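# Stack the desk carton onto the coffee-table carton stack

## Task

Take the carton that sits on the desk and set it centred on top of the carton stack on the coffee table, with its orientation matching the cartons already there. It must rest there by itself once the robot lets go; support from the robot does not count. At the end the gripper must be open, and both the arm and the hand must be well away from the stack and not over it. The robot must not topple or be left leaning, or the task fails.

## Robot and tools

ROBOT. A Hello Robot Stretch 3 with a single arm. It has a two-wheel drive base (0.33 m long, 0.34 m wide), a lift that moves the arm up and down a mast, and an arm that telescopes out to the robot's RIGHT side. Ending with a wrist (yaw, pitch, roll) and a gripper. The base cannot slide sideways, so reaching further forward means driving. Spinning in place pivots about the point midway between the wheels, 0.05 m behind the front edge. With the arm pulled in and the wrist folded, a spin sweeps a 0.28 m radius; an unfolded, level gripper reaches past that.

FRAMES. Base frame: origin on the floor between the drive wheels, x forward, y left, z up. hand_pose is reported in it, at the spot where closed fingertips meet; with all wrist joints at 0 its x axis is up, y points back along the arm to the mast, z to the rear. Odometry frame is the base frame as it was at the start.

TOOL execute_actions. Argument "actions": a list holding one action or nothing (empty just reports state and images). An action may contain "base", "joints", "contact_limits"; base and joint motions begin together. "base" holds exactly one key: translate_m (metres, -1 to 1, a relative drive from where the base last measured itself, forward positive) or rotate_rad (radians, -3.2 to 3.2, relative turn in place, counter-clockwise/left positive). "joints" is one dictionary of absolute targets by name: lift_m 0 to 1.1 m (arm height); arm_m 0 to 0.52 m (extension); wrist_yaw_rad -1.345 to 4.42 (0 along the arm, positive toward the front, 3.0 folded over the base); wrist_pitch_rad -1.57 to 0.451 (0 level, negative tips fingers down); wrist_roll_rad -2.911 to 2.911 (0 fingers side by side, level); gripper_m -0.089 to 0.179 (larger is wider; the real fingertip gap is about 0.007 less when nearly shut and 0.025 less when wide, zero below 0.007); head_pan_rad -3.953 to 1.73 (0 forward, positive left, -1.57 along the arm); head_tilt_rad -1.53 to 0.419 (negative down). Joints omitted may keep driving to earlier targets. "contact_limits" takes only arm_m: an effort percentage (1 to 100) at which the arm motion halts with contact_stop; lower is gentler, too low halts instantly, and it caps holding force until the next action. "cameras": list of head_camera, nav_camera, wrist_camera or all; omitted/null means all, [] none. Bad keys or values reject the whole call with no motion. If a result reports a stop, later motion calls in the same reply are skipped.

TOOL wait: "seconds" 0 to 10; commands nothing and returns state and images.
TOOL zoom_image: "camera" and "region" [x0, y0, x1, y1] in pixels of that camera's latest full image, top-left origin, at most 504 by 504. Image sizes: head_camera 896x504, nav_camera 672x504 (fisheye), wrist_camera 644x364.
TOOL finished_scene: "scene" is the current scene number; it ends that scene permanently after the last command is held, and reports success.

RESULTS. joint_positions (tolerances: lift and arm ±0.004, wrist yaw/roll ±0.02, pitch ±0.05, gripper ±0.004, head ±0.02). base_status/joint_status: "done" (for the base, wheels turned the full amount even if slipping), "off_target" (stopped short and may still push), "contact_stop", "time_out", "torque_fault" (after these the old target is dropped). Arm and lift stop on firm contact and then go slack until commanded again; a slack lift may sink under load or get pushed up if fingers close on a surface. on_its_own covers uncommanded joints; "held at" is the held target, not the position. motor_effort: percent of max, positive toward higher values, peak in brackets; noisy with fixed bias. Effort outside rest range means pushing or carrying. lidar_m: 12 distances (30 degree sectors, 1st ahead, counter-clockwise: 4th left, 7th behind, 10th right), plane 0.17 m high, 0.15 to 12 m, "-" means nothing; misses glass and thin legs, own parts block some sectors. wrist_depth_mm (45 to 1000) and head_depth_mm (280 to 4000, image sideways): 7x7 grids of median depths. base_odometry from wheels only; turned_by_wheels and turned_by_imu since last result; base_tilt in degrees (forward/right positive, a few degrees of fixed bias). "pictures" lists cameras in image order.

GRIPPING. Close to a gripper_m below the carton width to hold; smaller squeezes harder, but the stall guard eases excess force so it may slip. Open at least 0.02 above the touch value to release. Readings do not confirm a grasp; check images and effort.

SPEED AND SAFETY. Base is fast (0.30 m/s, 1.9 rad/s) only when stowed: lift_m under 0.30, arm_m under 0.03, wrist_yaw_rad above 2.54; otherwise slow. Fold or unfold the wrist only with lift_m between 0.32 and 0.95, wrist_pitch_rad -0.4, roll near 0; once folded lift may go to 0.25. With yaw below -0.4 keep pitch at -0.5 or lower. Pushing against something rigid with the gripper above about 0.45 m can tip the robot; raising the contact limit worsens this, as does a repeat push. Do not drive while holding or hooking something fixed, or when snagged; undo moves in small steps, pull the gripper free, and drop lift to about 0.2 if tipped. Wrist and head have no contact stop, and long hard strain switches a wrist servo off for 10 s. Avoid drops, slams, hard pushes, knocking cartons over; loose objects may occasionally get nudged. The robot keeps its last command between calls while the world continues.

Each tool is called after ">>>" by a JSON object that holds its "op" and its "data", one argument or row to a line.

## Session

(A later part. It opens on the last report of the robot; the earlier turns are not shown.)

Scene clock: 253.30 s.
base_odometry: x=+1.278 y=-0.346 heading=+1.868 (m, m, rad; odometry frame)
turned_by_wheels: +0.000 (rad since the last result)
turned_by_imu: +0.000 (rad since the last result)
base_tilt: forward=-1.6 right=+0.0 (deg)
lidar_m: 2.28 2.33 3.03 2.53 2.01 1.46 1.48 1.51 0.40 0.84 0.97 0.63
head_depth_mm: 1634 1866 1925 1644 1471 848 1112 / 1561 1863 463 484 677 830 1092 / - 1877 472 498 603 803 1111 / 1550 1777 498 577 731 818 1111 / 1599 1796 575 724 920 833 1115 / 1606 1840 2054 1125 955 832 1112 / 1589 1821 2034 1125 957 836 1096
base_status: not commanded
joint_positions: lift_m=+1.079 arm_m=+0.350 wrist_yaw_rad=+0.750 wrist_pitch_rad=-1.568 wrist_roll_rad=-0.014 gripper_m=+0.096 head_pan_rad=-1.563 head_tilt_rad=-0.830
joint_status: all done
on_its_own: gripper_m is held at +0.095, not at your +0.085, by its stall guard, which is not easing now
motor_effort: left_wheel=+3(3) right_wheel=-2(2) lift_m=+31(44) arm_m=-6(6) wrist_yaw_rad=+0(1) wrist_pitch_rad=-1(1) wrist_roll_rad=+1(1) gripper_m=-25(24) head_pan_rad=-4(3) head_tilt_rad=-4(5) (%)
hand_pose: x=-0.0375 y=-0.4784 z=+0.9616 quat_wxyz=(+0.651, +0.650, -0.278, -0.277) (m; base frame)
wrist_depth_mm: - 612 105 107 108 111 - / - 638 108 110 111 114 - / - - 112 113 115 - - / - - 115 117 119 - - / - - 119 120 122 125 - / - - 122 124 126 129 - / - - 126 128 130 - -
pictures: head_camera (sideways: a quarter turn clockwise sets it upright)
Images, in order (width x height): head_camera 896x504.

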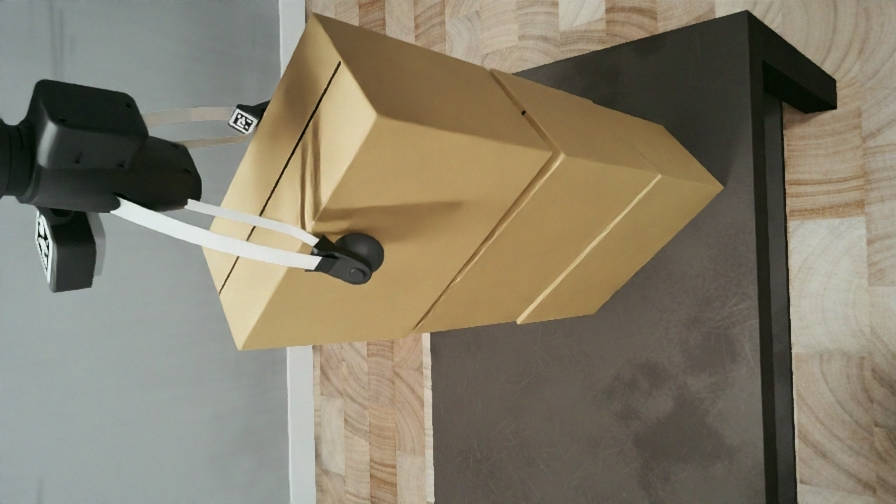

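>>> {"op": "execute_actions", "data": {
  "actions": [
    {"joints":{"arm_m":0.343}}
  ],
  "cameras": []
}}

>>> {"op": "execute_actions", "data": {
  "actions": [
    {"joints":{"lift_m":1.071}}
  ],
  "cameras": ["head_camera"]
}}

>>> {"op": "zoom_image", "data": {
  "camera": "head_camera",
  "region": [380,60,680,380]
}}

Scene clock: 254.77 s.
base_odometry: x=+1.278 y=-0.346 heading=+1.868 (m, m, rad; odometry frame)
turned_by_wheels: +0.000 (rad since the last result)
turned_by_imu: +0.000 (rad since the last result)
base_tilt: forward=-1.7 right=+0.0 (deg)
lidar_m: 2.28 2.34 3.05 2.53 2.01 1.46 1.48 1.51 0.40 0.84 0.97 0.63
head_depth_mm: 1636 1876 1932 1644 1460 849 1112 / 1577 1848 463 472 677 835 1098 / - 1886 464 490 602 803 1107 / 1564 1790 494 566 733 819 1113 / 1614 1815 566 727 917 831 1111 / 1607 1837 2062 1121 954 834 1109 / 1597 1834 2037 1129 955 832 1095
base_status: not commanded
joint_positions: lift_m=+1.079 arm_m=+0.343 wrist_yaw_rad=+0.750 wrist_pitch_rad=-1.568 wrist_roll_rad=-0.014 gripper_m=+0.096 head_pan_rad=-1.563 head_tilt_rad=-0.830
joint_status: all done
on_its_own: gripper_m is held at +0.095, not at your +0.085, by its stall guard, which is not easing now
motor_effort: left_wheel=+3(3) right_wheel=-2(2) lift_m=+31(31) arm_m=-6(7) wrist_yaw_rad=-1(0) wrist_pitch_rad=-1(1) wrist_roll_rad=+1(1) gripper_m=-25(25) head_pan_rad=-4(3) head_tilt_rad=-5(5) (%)
hand_pose: x=-0.0375 y=-0.4714 z=+0.9616 quat_wxyz=(+0.651, +0.650, -0.278, -0.277) (m; base frame)
wrist_depth_mm: - 611 106 107 108 111 - / - 642 109 110 111 114 - / - - 112 113 115 - - / - - 115 116 118 - - / - - 118 120 122 124 - / - - 122 124 126 129 - / - - 126 128 130 - -
pictures: none
No camera images: the call's "cameras" was empty. Leave "cameras" out to get every camera's image.

Scene clock: 255.47 s.
base_odometry: x=+1.278 y=-0.346 heading=+1.868 (m, m, rad; odometry frame)
turned_by_wheels: +0.000 (rad since the last result)
turned_by_imu: +0.000 (rad since the last result)
base_tilt: forward=-1.5 right=+0.0 (deg)
lidar_m: 2.28 2.33 3.01 2.53 2.00 1.46 1.47 1.51 0.40 0.84 0.97 0.63
head_depth_mm: 1633 1883 1992 1647 1463 849 1115 / 1572 1872 477 479 677 827 1096 / - 1935 476 495 606 802 1115 / 1559 1782 505 575 733 819 1116 / 1611 1812 571 727 916 829 1106 / 1600 1853 2035 1127 957 833 1113 / 1594 1850 2046 1134 956 831 1096
base_status: not commanded
joint_positions: lift_m=+1.072 arm_m=+0.343 wrist_yaw_rad=+0.750 wrist_pitch_rad=-1.571 wrist_roll_rad=-0.014 gripper_m=+0.096 head_pan_rad=-1.563 head_tilt_rad=-0.830
joint_status: lift_m contact_stop (moved -0.007 of -0.008)
on_its_own: gripper_m is held at +0.095, not at your +0.085, by its stall guard, which is not easing now; lift_m is slack since a contact_stop, until your next command for it
motor_effort: left_wheel=+3(3) right_wheel=-2(2) lift_m=+37(37) arm_m=-6(6) wrist_yaw_rad=+0(0) wrist_pitch_rad=+0(1) wrist_roll_rad=+1(1) gripper_m=-26(26) head_pan_rad=-3(3) head_tilt_rad=-4(5) (%)
hand_pose: x=-0.0380 y=-0.4709 z=+0.9548 quat_wxyz=(+0.650, +0.650, -0.277, -0.278) (m; base frame)
wrist_depth_mm: - 604 102 103 105 106 986 / - 631 106 107 108 111 - / - - 109 111 112 115 - / - - 114 115 117 - - / - - 118 119 121 123 - / - - 123 124 125 128 - / - - 128 129 131 - -
pictures: head_camera (sideways: a quarter turn clockwise sets it upright)
Images, in order (width x height): head_camera 896x504.

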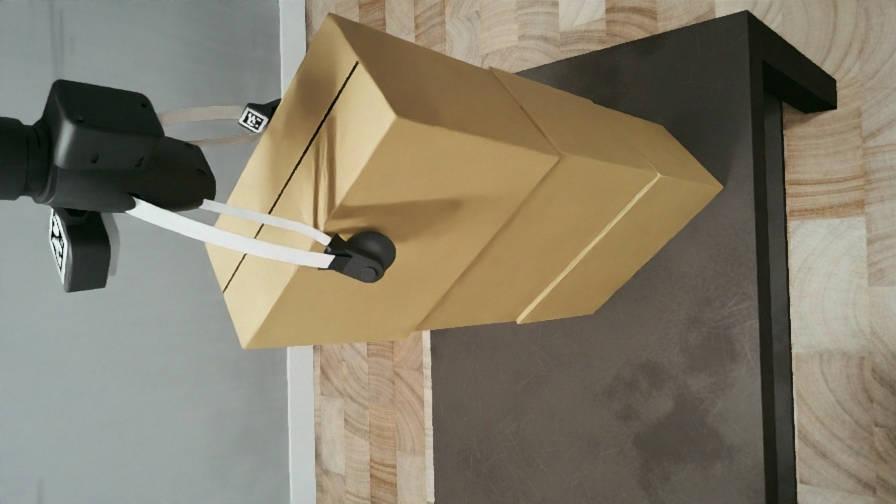

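Region (380, 60, 680, 380) of head_camera's 896x504 image, scaled by 1.575, with more detail than that image has; it fills the left 472 columns of this view, and the rest is white.

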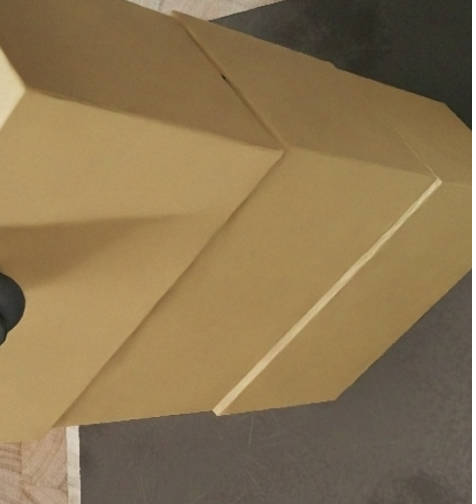

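Excellent alignment. Release.

>>> {"op": "execute_actions", "data": {
  "actions": [
    {"joints":{"gripper_m":0.179,"lift_m":1.076}}
  ],
  "cameras": []
}}

>>> {"op": "execute_actions", "data": {
  "actions": [
    {"joints":{"lift_m":1.1,"head_tilt_rad":-0.7}}
  ]
}}

Scene clock: 260.80 s.
base_odometry: x=+1.278 y=-0.346 heading=+1.868 (m, m, rad; odometry frame)
turned_by_wheels: +0.000 (rad since the last result)
turned_by_imu: -0.001 (rad since the last result)
base_tilt: forward=-1.5 right=+0.0 (deg)
lidar_m: 2.28 2.33 3.04 2.53 2.00 1.46 1.48 1.51 0.40 0.84 0.97 0.63
head_depth_mm: 1632 1877 2033 1646 1468 848 1109 / 1563 1874 477 473 675 828 1097 / - 1937 481 491 605 800 1112 / 1562 1772 500 581 734 818 1113 / 1608 1805 555 732 915 831 1114 / 1589 1830 2022 1124 958 834 1110 / 1590 1840 2038 1128 953 834 1093
base_status: not commanded
joint_positions: lift_m=+1.076 arm_m=+0.343 wrist_yaw_rad=+0.750 wrist_pitch_rad=-1.568 wrist_roll_rad=-0.014 gripper_m=+0.179 head_pan_rad=-1.563 head_tilt_rad=-0.830
joint_status: all done
motor_effort: left_wheel=+3(3) right_wheel=-2(2) lift_m=+47(46) arm_m=-5(6) wrist_yaw_rad=+0(1) wrist_pitch_rad=-1(2) wrist_roll_rad=+1(1) gripper_m=+1(100) head_pan_rad=-3(3) head_tilt_rad=-4(5) (%)
hand_pose: x=-0.0375 y=-0.4714 z=+0.9581 quat_wxyz=(+0.651, +0.650, -0.278, -0.277) (m; base frame)
wrist_depth_mm: - 602 111 109 109 595 979 / - 632 115 114 113 599 - / - - 118 117 116 - - / - - 123 122 121 - - / - - 128 127 125 - - / - - 133 132 130 - - / - - 139 137 136 - -
pictures: none
No camera images: the call's "cameras" was empty. Leave "cameras" out to get every camera's image.

Scene clock: 261.77 s.
base_odometry: x=+1.278 y=-0.346 heading=+1.868 (m, m, rad; odometry frame)
turned_by_wheels: +0.000 (rad since the last result)
turned_by_imu: +0.000 (rad since the last result)
base_tilt: forward=-1.7 right=+0.1 (deg)
lidar_m: 2.28 2.33 3.03 2.53 2.01 1.46 1.48 1.52 0.40 0.84 0.97 0.63
head_depth_mm: 1611 1775 2040 1810 1562 1265 782 / 1598 1834 1982 461 511 753 778 / - - 1935 477 514 628 750 / 1574 1778 1245 511 612 748 781 / 1570 1750 1934 612 788 867 784 / 1543 1754 1989 1978 1048 884 769 / 1555 1732 1970 1975 1049 887 766
base_status: not commanded
joint_positions: lift_m=+1.100 arm_m=+0.343 wrist_yaw_rad=+0.750 wrist_pitch_rad=-1.568 wrist_roll_rad=-0.014 gripper_m=+0.179 head_pan_rad=-1.563 head_tilt_rad=-0.705
joint_status: all done
motor_effort: left_wheel=+3(3) right_wheel=-2(2) lift_m=+46(47) arm_m=-6(6) wrist_yaw_rad=+0(1) wrist_pitch_rad=-1(1) wrist_roll_rad=+1(1) gripper_m=+1(1) head_pan_rad=-2(3) head_tilt_rad=+2(14) (%)
hand_pose: x=-0.0375 y=-0.4714 z=+0.9821 quat_wxyz=(+0.651, +0.650, -0.278, -0.277) (m; base frame)
wrist_depth_mm: - 622 133 132 131 - - / - 659 138 136 135 636 - / - - 142 141 140 - - / - - 149 146 145 - - / - - 154 152 151 - - / - - 161 158 157 - - / - - 169 164 163 - -
pictures: head_camera (sideways: a quarter turn clockwise sets it upright), nav_camera (sideways: a quarter turn counterclockwise sets it upright), wrist_camera
Images, in order (width x height): head_camera 896x504, nav_camera 672x504, wrist_camera 644x364.

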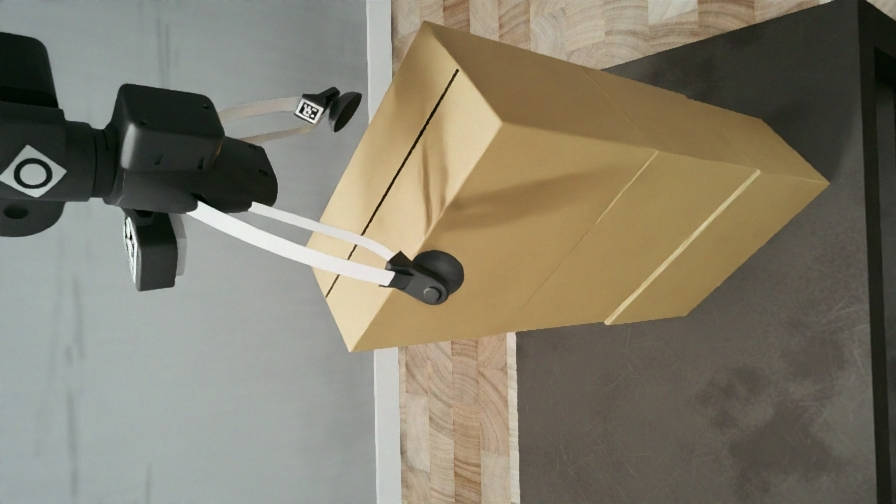

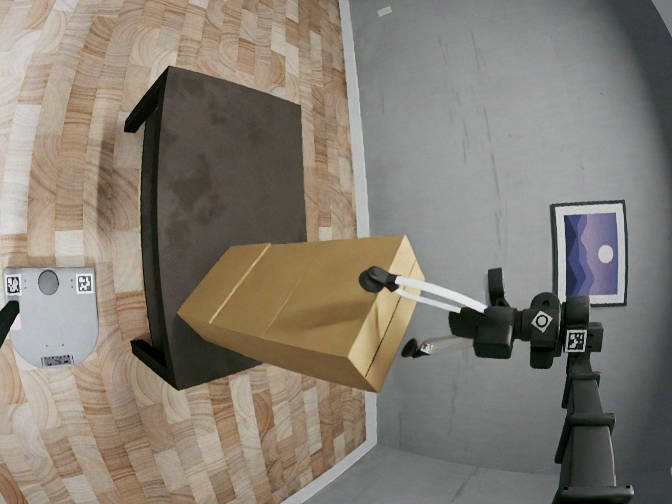

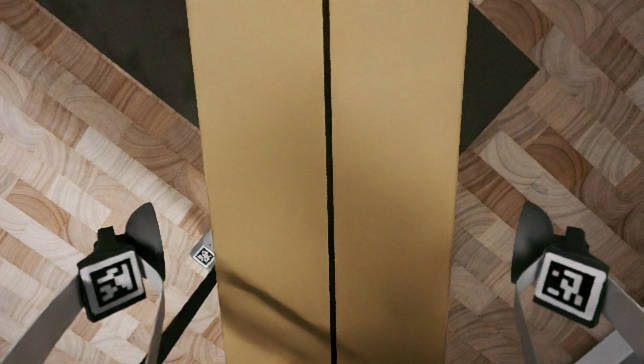

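>>> {"op": "execute_actions", "data": {
  "actions": [
    {"joints":{"arm_m":0.323},"base":{"translate_m":-0.02}}
  ],
  "cameras": []
}}

>>> {"op": "execute_actions", "data": {
  "actions": [
    {"joints":{"arm_m":0.296},"base":{"translate_m":-0.025}}
  ],
  "cameras": []
}}

>>> {"op": "execute_actions", "data": {
  "actions": [
    {"joints":{"arm_m":0.269},"base":{"translate_m":-0.025}}
  ],
  "cameras": ["wrist_camera","head_camera"]
}}

Scene clock: 263.97 s.
base_odometry: x=+1.284 y=-0.365 heading=+1.868 (m, m, rad; odometry frame)
turned_by_wheels: +0.000 (rad since the last result)
turned_by_imu: +0.000 (rad since the last result)
base_tilt: forward=-1.5 right=+0.0 (deg)
lidar_m: 2.30 2.36 3.07 2.52 1.99 1.44 1.46 1.49 0.38 0.84 0.99 0.64
head_depth_mm: 1610 1777 2041 1923 1603 1326 798 / 1620 1835 2026 476 553 849 781 / - - 1963 462 494 618 760 / 1566 1807 1872 493 577 714 781 / 1565 1757 1897 577 719 849 783 / 1557 1747 1999 1978 1050 885 785 / 1550 1753 1973 1972 1056 885 768
base_status: done
joint_positions: lift_m=+1.100 arm_m=+0.323 wrist_yaw_rad=+0.750 wrist_pitch_rad=-1.568 wrist_roll_rad=-0.014 gripper_m=+0.179 head_pan_rad=-1.563 head_tilt_rad=-0.705
joint_status: all done
motor_effort: left_wheel=+3(3) right_wheel=-2(5) lift_m=+46(46) arm_m=-6(7) wrist_yaw_rad=+0(1) wrist_pitch_rad=-1(1) wrist_roll_rad=+1(1) gripper_m=+0(0) head_pan_rad=-3(4) head_tilt_rad=+2(2) (%)
hand_pose: x=-0.0375 y=-0.4514 z=+0.9821 quat_wxyz=(+0.651, +0.650, -0.278, -0.277) (m; base frame)
wrist_depth_mm: - 636 133 132 131 620 - / - - 138 136 135 632 - / - - 143 141 140 - - / - - 149 146 146 - - / - - 154 152 151 - - / - - 160 158 157 - - / - - 168 164 164 - -
pictures: none
No camera images: the call's "cameras" was empty. Leave "cameras" out to get every camera's image.

Scene clock: 266.17 s.
base_odometry: x=+1.291 y=-0.389 heading=+1.868 (m, m, rad; odometry frame)
turned_by_wheels: +0.000 (rad since the last result)
turned_by_imu: +0.000 (rad since the last result)
base_tilt: forward=-1.6 right=+0.0 (deg)
lidar_m: 2.33 2.38 3.08 2.51 1.98 1.42 1.43 1.47 0.37 0.83 1.00 0.67
head_depth_mm: 1633 1781 2034 1966 1614 1355 1130 / - - 2022 501 972 890 779 / - - 2053 461 496 646 770 / 1578 1831 1891 468 535 663 767 / 1561 1750 598 531 657 835 781 / 1549 1743 1948 1844 1050 886 784 / 1555 1734 1982 1970 1055 888 766
base_status: done
joint_positions: lift_m=+1.100 arm_m=+0.296 wrist_yaw_rad=+0.750 wrist_pitch_rad=-1.568 wrist_roll_rad=-0.014 gripper_m=+0.179 head_pan_rad=-1.563 head_tilt_rad=-0.705
joint_status: all done
motor_effort: left_wheel=+3(5) right_wheel=-2(6) lift_m=+46(46) arm_m=-6(6) wrist_yaw_rad=-1(0) wrist_pitch_rad=-1(1) wrist_roll_rad=+1(1) gripper_m=+1(0) head_pan_rad=-3(3) head_tilt_rad=+2(2) (%)
hand_pose: x=-0.0375 y=-0.4244 z=+0.9821 quat_wxyz=(+0.651, +0.650, -0.278, -0.277) (m; base frame)
wrist_depth_mm: - 625 133 132 131 609 - / - - 138 136 135 - - / - - 143 142 140 - - / - - 148 146 145 - - / - - 155 152 151 - - / - - 160 158 157 - - / - - - - - - -
pictures: none
No camera images: the call's "cameras" was empty. Leave "cameras" out to get every camera's image.

Scene clock: 268.53 s.
base_odometry: x=+1.299 y=-0.413 heading=+1.868 (m, m, rad; odometry frame)
turned_by_wheels: +0.000 (rad since the last result)
turned_by_imu: -0.001 (rad since the last result)
base_tilt: forward=-1.6 right=+0.1 (deg)
lidar_m: 2.35 2.40 3.09 2.51 1.97 1.40 1.41 1.44 0.36 0.83 1.02 0.69
head_depth_mm: 1639 1777 2049 1980 1611 1352 1173 / - - 2027 1892 1570 904 781 / - - 2092 477 537 704 778 / 1579 1702 1939 463 500 630 756 / 1548 1765 598 507 614 786 783 / 1574 1747 1886 600 998 891 781 / 1560 1750 1970 1989 1051 886 786
base_status: done
joint_positions: lift_m=+1.100 arm_m=+0.269 wrist_yaw_rad=+0.750 wrist_pitch_rad=-1.568 wrist_roll_rad=-0.014 gripper_m=+0.179 head_pan_rad=-1.563 head_tilt_rad=-0.705
joint_status: all done
motor_effort: left_wheel=+2(5) right_wheel=-2(6) lift_m=+46(47) arm_m=-6(7) wrist_yaw_rad=-1(0) wrist_pitch_rad=-1(1) wrist_roll_rad=+1(1) gripper_m=+0(1) head_pan_rad=-4(3) head_tilt_rad=+1(2) (%)
hand_pose: x=-0.0375 y=-0.3974 z=+0.9821 quat_wxyz=(+0.651, +0.650, -0.278, -0.277) (m; base frame)
wrist_depth_mm: - 636 134 132 131 613 - / - - 138 136 135 - - / - - 143 142 140 - - / - - 149 146 145 - - / - - 155 152 151 - - / - - - - - - - / - - - - - - -
pictures: head_camera (sideways: a quarter turn clockwise sets it upright), wrist_camera
Images, in order (width x height): head_camera 896x504, wrist_camera 644x364.

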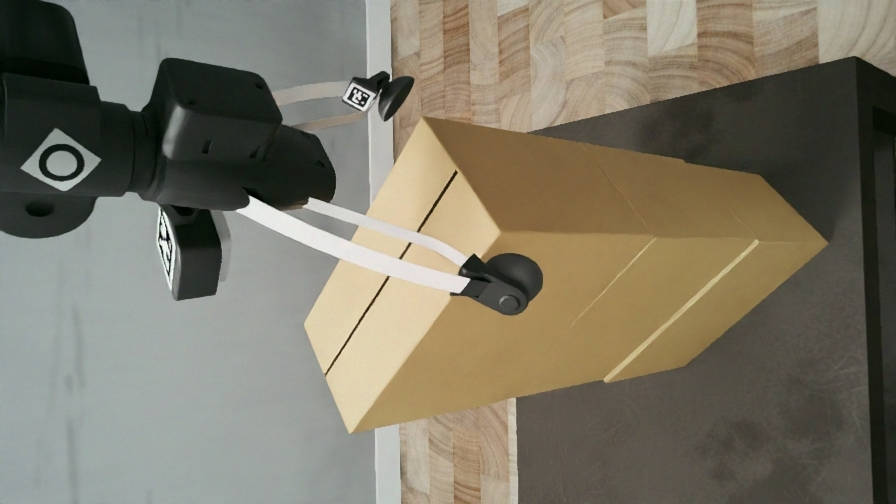

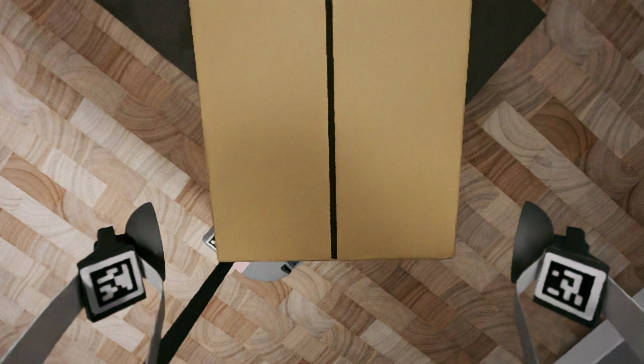

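>>> {"op": "execute_actions", "data": {
  "actions": [
    {"joints":{"arm_m":0.22},"base":{"translate_m":-0.045}}
  ],
  "cameras": []
}}

>>> {"op": "execute_actions", "data": {
  "actions": [
    {"joints":{"arm_m":0.0},"base":{"translate_m":-0.2}}
  ]
}}

Scene clock: 270.33 s.
base_odometry: x=+1.312 y=-0.456 heading=+1.868 (m, m, rad; odometry frame)
turned_by_wheels: +0.000 (rad since the last result)
turned_by_imu: +0.000 (rad since the last result)
base_tilt: forward=-1.5 right=+0.0 (deg)
lidar_m: 2.39 2.46 2.56 2.49 1.96 1.36 1.36 1.39 0.34 0.82 1.05 0.73
head_depth_mm: - 1760 2058 1979 1611 1358 1173 / - - - 1903 1597 1328 815 / - - - 1810 996 867 781 / 1571 1710 1962 478 533 647 765 / 1570 1768 1889 473 535 676 769 / 1553 1758 597 512 671 851 782 / 1561 1759 1928 1795 1049 884 782
base_status: done
joint_positions: lift_m=+1.100 arm_m=+0.220 wrist_yaw_rad=+0.750 wrist_pitch_rad=-1.568 wrist_roll_rad=-0.014 gripper_m=+0.179 head_pan_rad=-1.563 head_tilt_rad=-0.705
joint_status: all done
motor_effort: left_wheel=+3(2) right_wheel=-2(5) lift_m=+47(47) arm_m=-6(6) wrist_yaw_rad=+0(0) wrist_pitch_rad=-1(1) wrist_roll_rad=+1(1) gripper_m=+0(0) head_pan_rad=-4(3) head_tilt_rad=+2(2) (%)
hand_pose: x=-0.0375 y=-0.3484 z=+0.9821 quat_wxyz=(+0.651, +0.650, -0.278, -0.277) (m; base frame)
wrist_depth_mm: - - 133 132 131 623 - / - - 138 137 135 - - / - - - 667 660 - - / - - - - - - - / - - - - - - - / - - - - - - - / - - - - - - -
pictures: none
No camera images: the call's "cameras" was empty. Leave "cameras" out to get every camera's image.

Scene clock: 273.73 s.
base_odometry: x=+1.371 y=-0.647 heading=+1.869 (m, m, rad; odometry frame)
turned_by_wheels: +0.000 (rad since the last result)
turned_by_imu: -0.002 (rad since the last result)
base_tilt: forward=-1.5 right=+0.0 (deg)
lidar_m: 2.59 2.65 2.62 2.46 1.69 1.21 1.16 1.19 1.56 0.32 1.89 0.92
head_depth_mm: - - - - - - 1137 / - - - - - - 1134 / - 1726 - - - 1379 - / 1577 1769 2052 2132 - 1331 1171 / 1577 1779 1999 2046 983 885 798 / 1562 1762 2011 1982 998 748 784 / 1556 1776 2016 504 553 639 769
base_status: done
joint_positions: lift_m=+1.100 arm_m=+0.001 wrist_yaw_rad=+0.750 wrist_pitch_rad=-1.568 wrist_roll_rad=-0.014 gripper_m=+0.179 head_pan_rad=-1.563 head_tilt_rad=-0.705
joint_status: all done
motor_effort: left_wheel=+3(2) right_wheel=-2(7) lift_m=+46(47) arm_m=-6(4) wrist_yaw_rad=+0(1) wrist_pitch_rad=-1(1) wrist_roll_rad=+1(1) gripper_m=+1(0) head_pan_rad=-3(3) head_tilt_rad=+2(2) (%)
hand_pose: x=-0.0375 y=-0.1290 z=+0.9821 quat_wxyz=(+0.651, +0.650, -0.278, -0.277) (m; base frame)
wrist_depth_mm: - - - - - - - / - - - - - - - / - - - - - - - / - - - - - - - / - - - - - - - / - - - - - - - / - - - - - - -
pictures: head_camera (sideways: a quarter turn clockwise sets it upright), nav_camera (sideways: a quarter turn counterclockwise sets it upright), wrist_camera
Images, in order (width x height): head_camera 896x504, nav_camera 672x504, wrist_camera 644x364.

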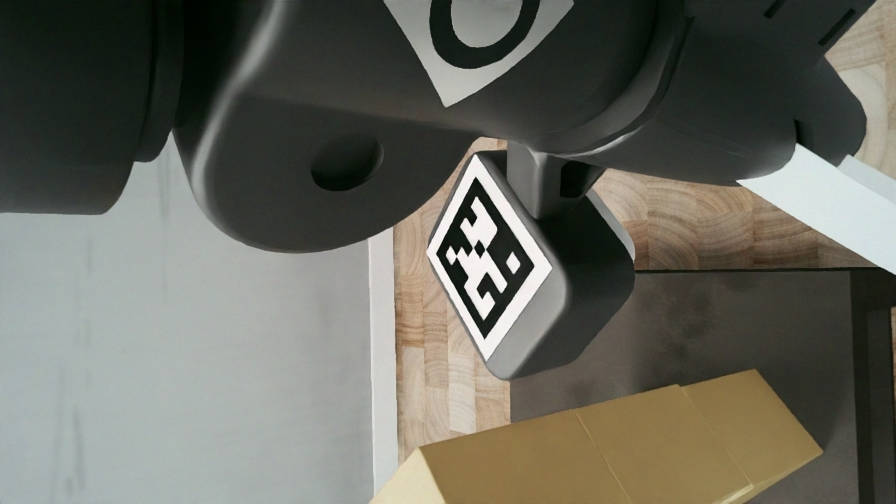

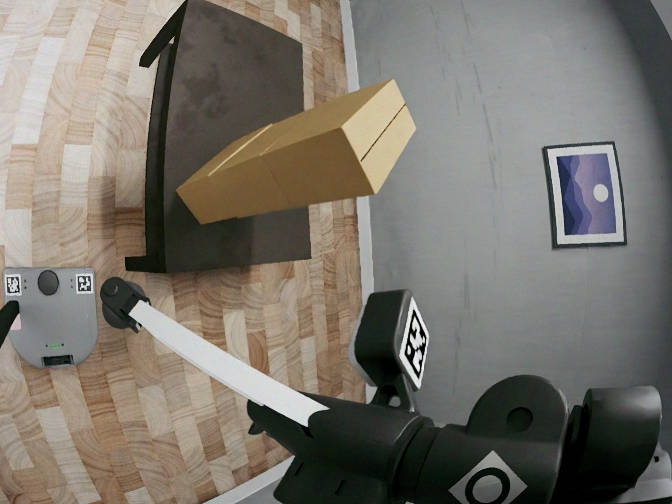

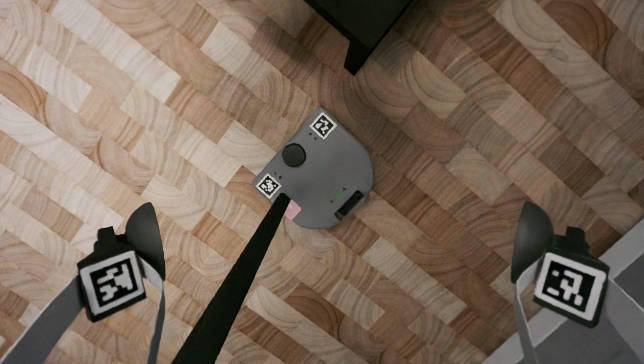

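>>> {"op": "execute_actions", "data": {
  "actions": [
    {"base":{"translate_m":-0.25}}
  ],
  "cameras": ["nav_camera"]
}}

>>> {"op": "finished_scene", "data": {
  "scene": 1
}}

Scene clock: 278.03 s.
base_odometry: x=+1.444 y=-0.886 heading=+1.869 (m, m, rad; odometry frame)
turned_by_wheels: +0.000 (rad since the last result)
turned_by_imu: -0.002 (rad since the last result)
base_tilt: forward=-1.6 right=+0.0 (deg)
lidar_m: 1.16 2.91 2.71 2.43 1.03 0.97 0.92 0.93 1.23 1.86 0.43 0.45
head_depth_mm: - - - - - - 1128 / - - - - - - 1131 / - 1748 - - - 1387 - / 1588 1765 2062 2114 - 1354 1195 / 1592 1784 2030 2040 1513 1366 1171 / 1580 1784 2049 1986 1497 1308 1148 / 1587 1771 2005 1952 1053 913 849
base_status: done
joint_positions: lift_m=+1.100 arm_m=+0.001 wrist_yaw_rad=+0.750 wrist_pitch_rad=-1.568 wrist_roll_rad=-0.014 gripper_m=+0.179 head_pan_rad=-1.563 head_tilt_rad=-0.705
joint_status: not commanded
motor_effort: left_wheel=+3(3) right_wheel=-2(6) lift_m=+46(46) arm_m=-6(6) wrist_yaw_rad=+0(1) wrist_pitch_rad=-1(1) wrist_roll_rad=+1(1) gripper_m=+0(1) head_pan_rad=-3(3) head_tilt_rad=+2(1) (%)
hand_pose: x=-0.0375 y=-0.1290 z=+0.9821 quat_wxyz=(+0.651, +0.650, -0.278, -0.277) (m; base frame)
wrist_depth_mm: - - - - - - - / - - - - - - - / - - - - - - - / - - - - - - - / - - - - - - 945 / - - - - - - 828 / - - - - - - 809
pictures: nav_camera (sideways: a quarter turn counterclockwise sets it upright)
Images, in order (width x height): nav_camera 672x504.

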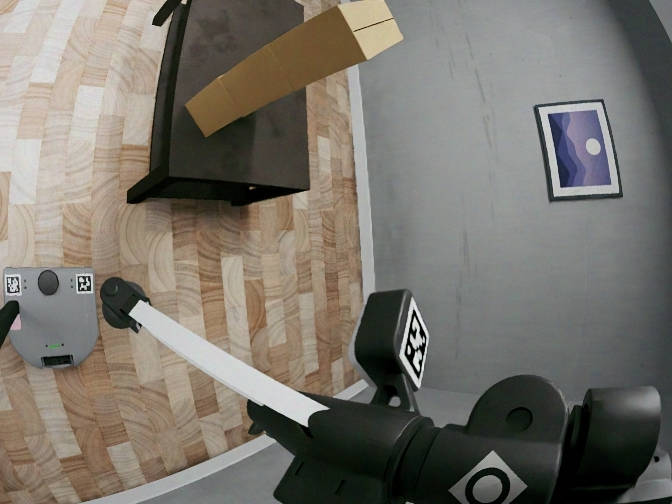

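The scene is finished: the task was done.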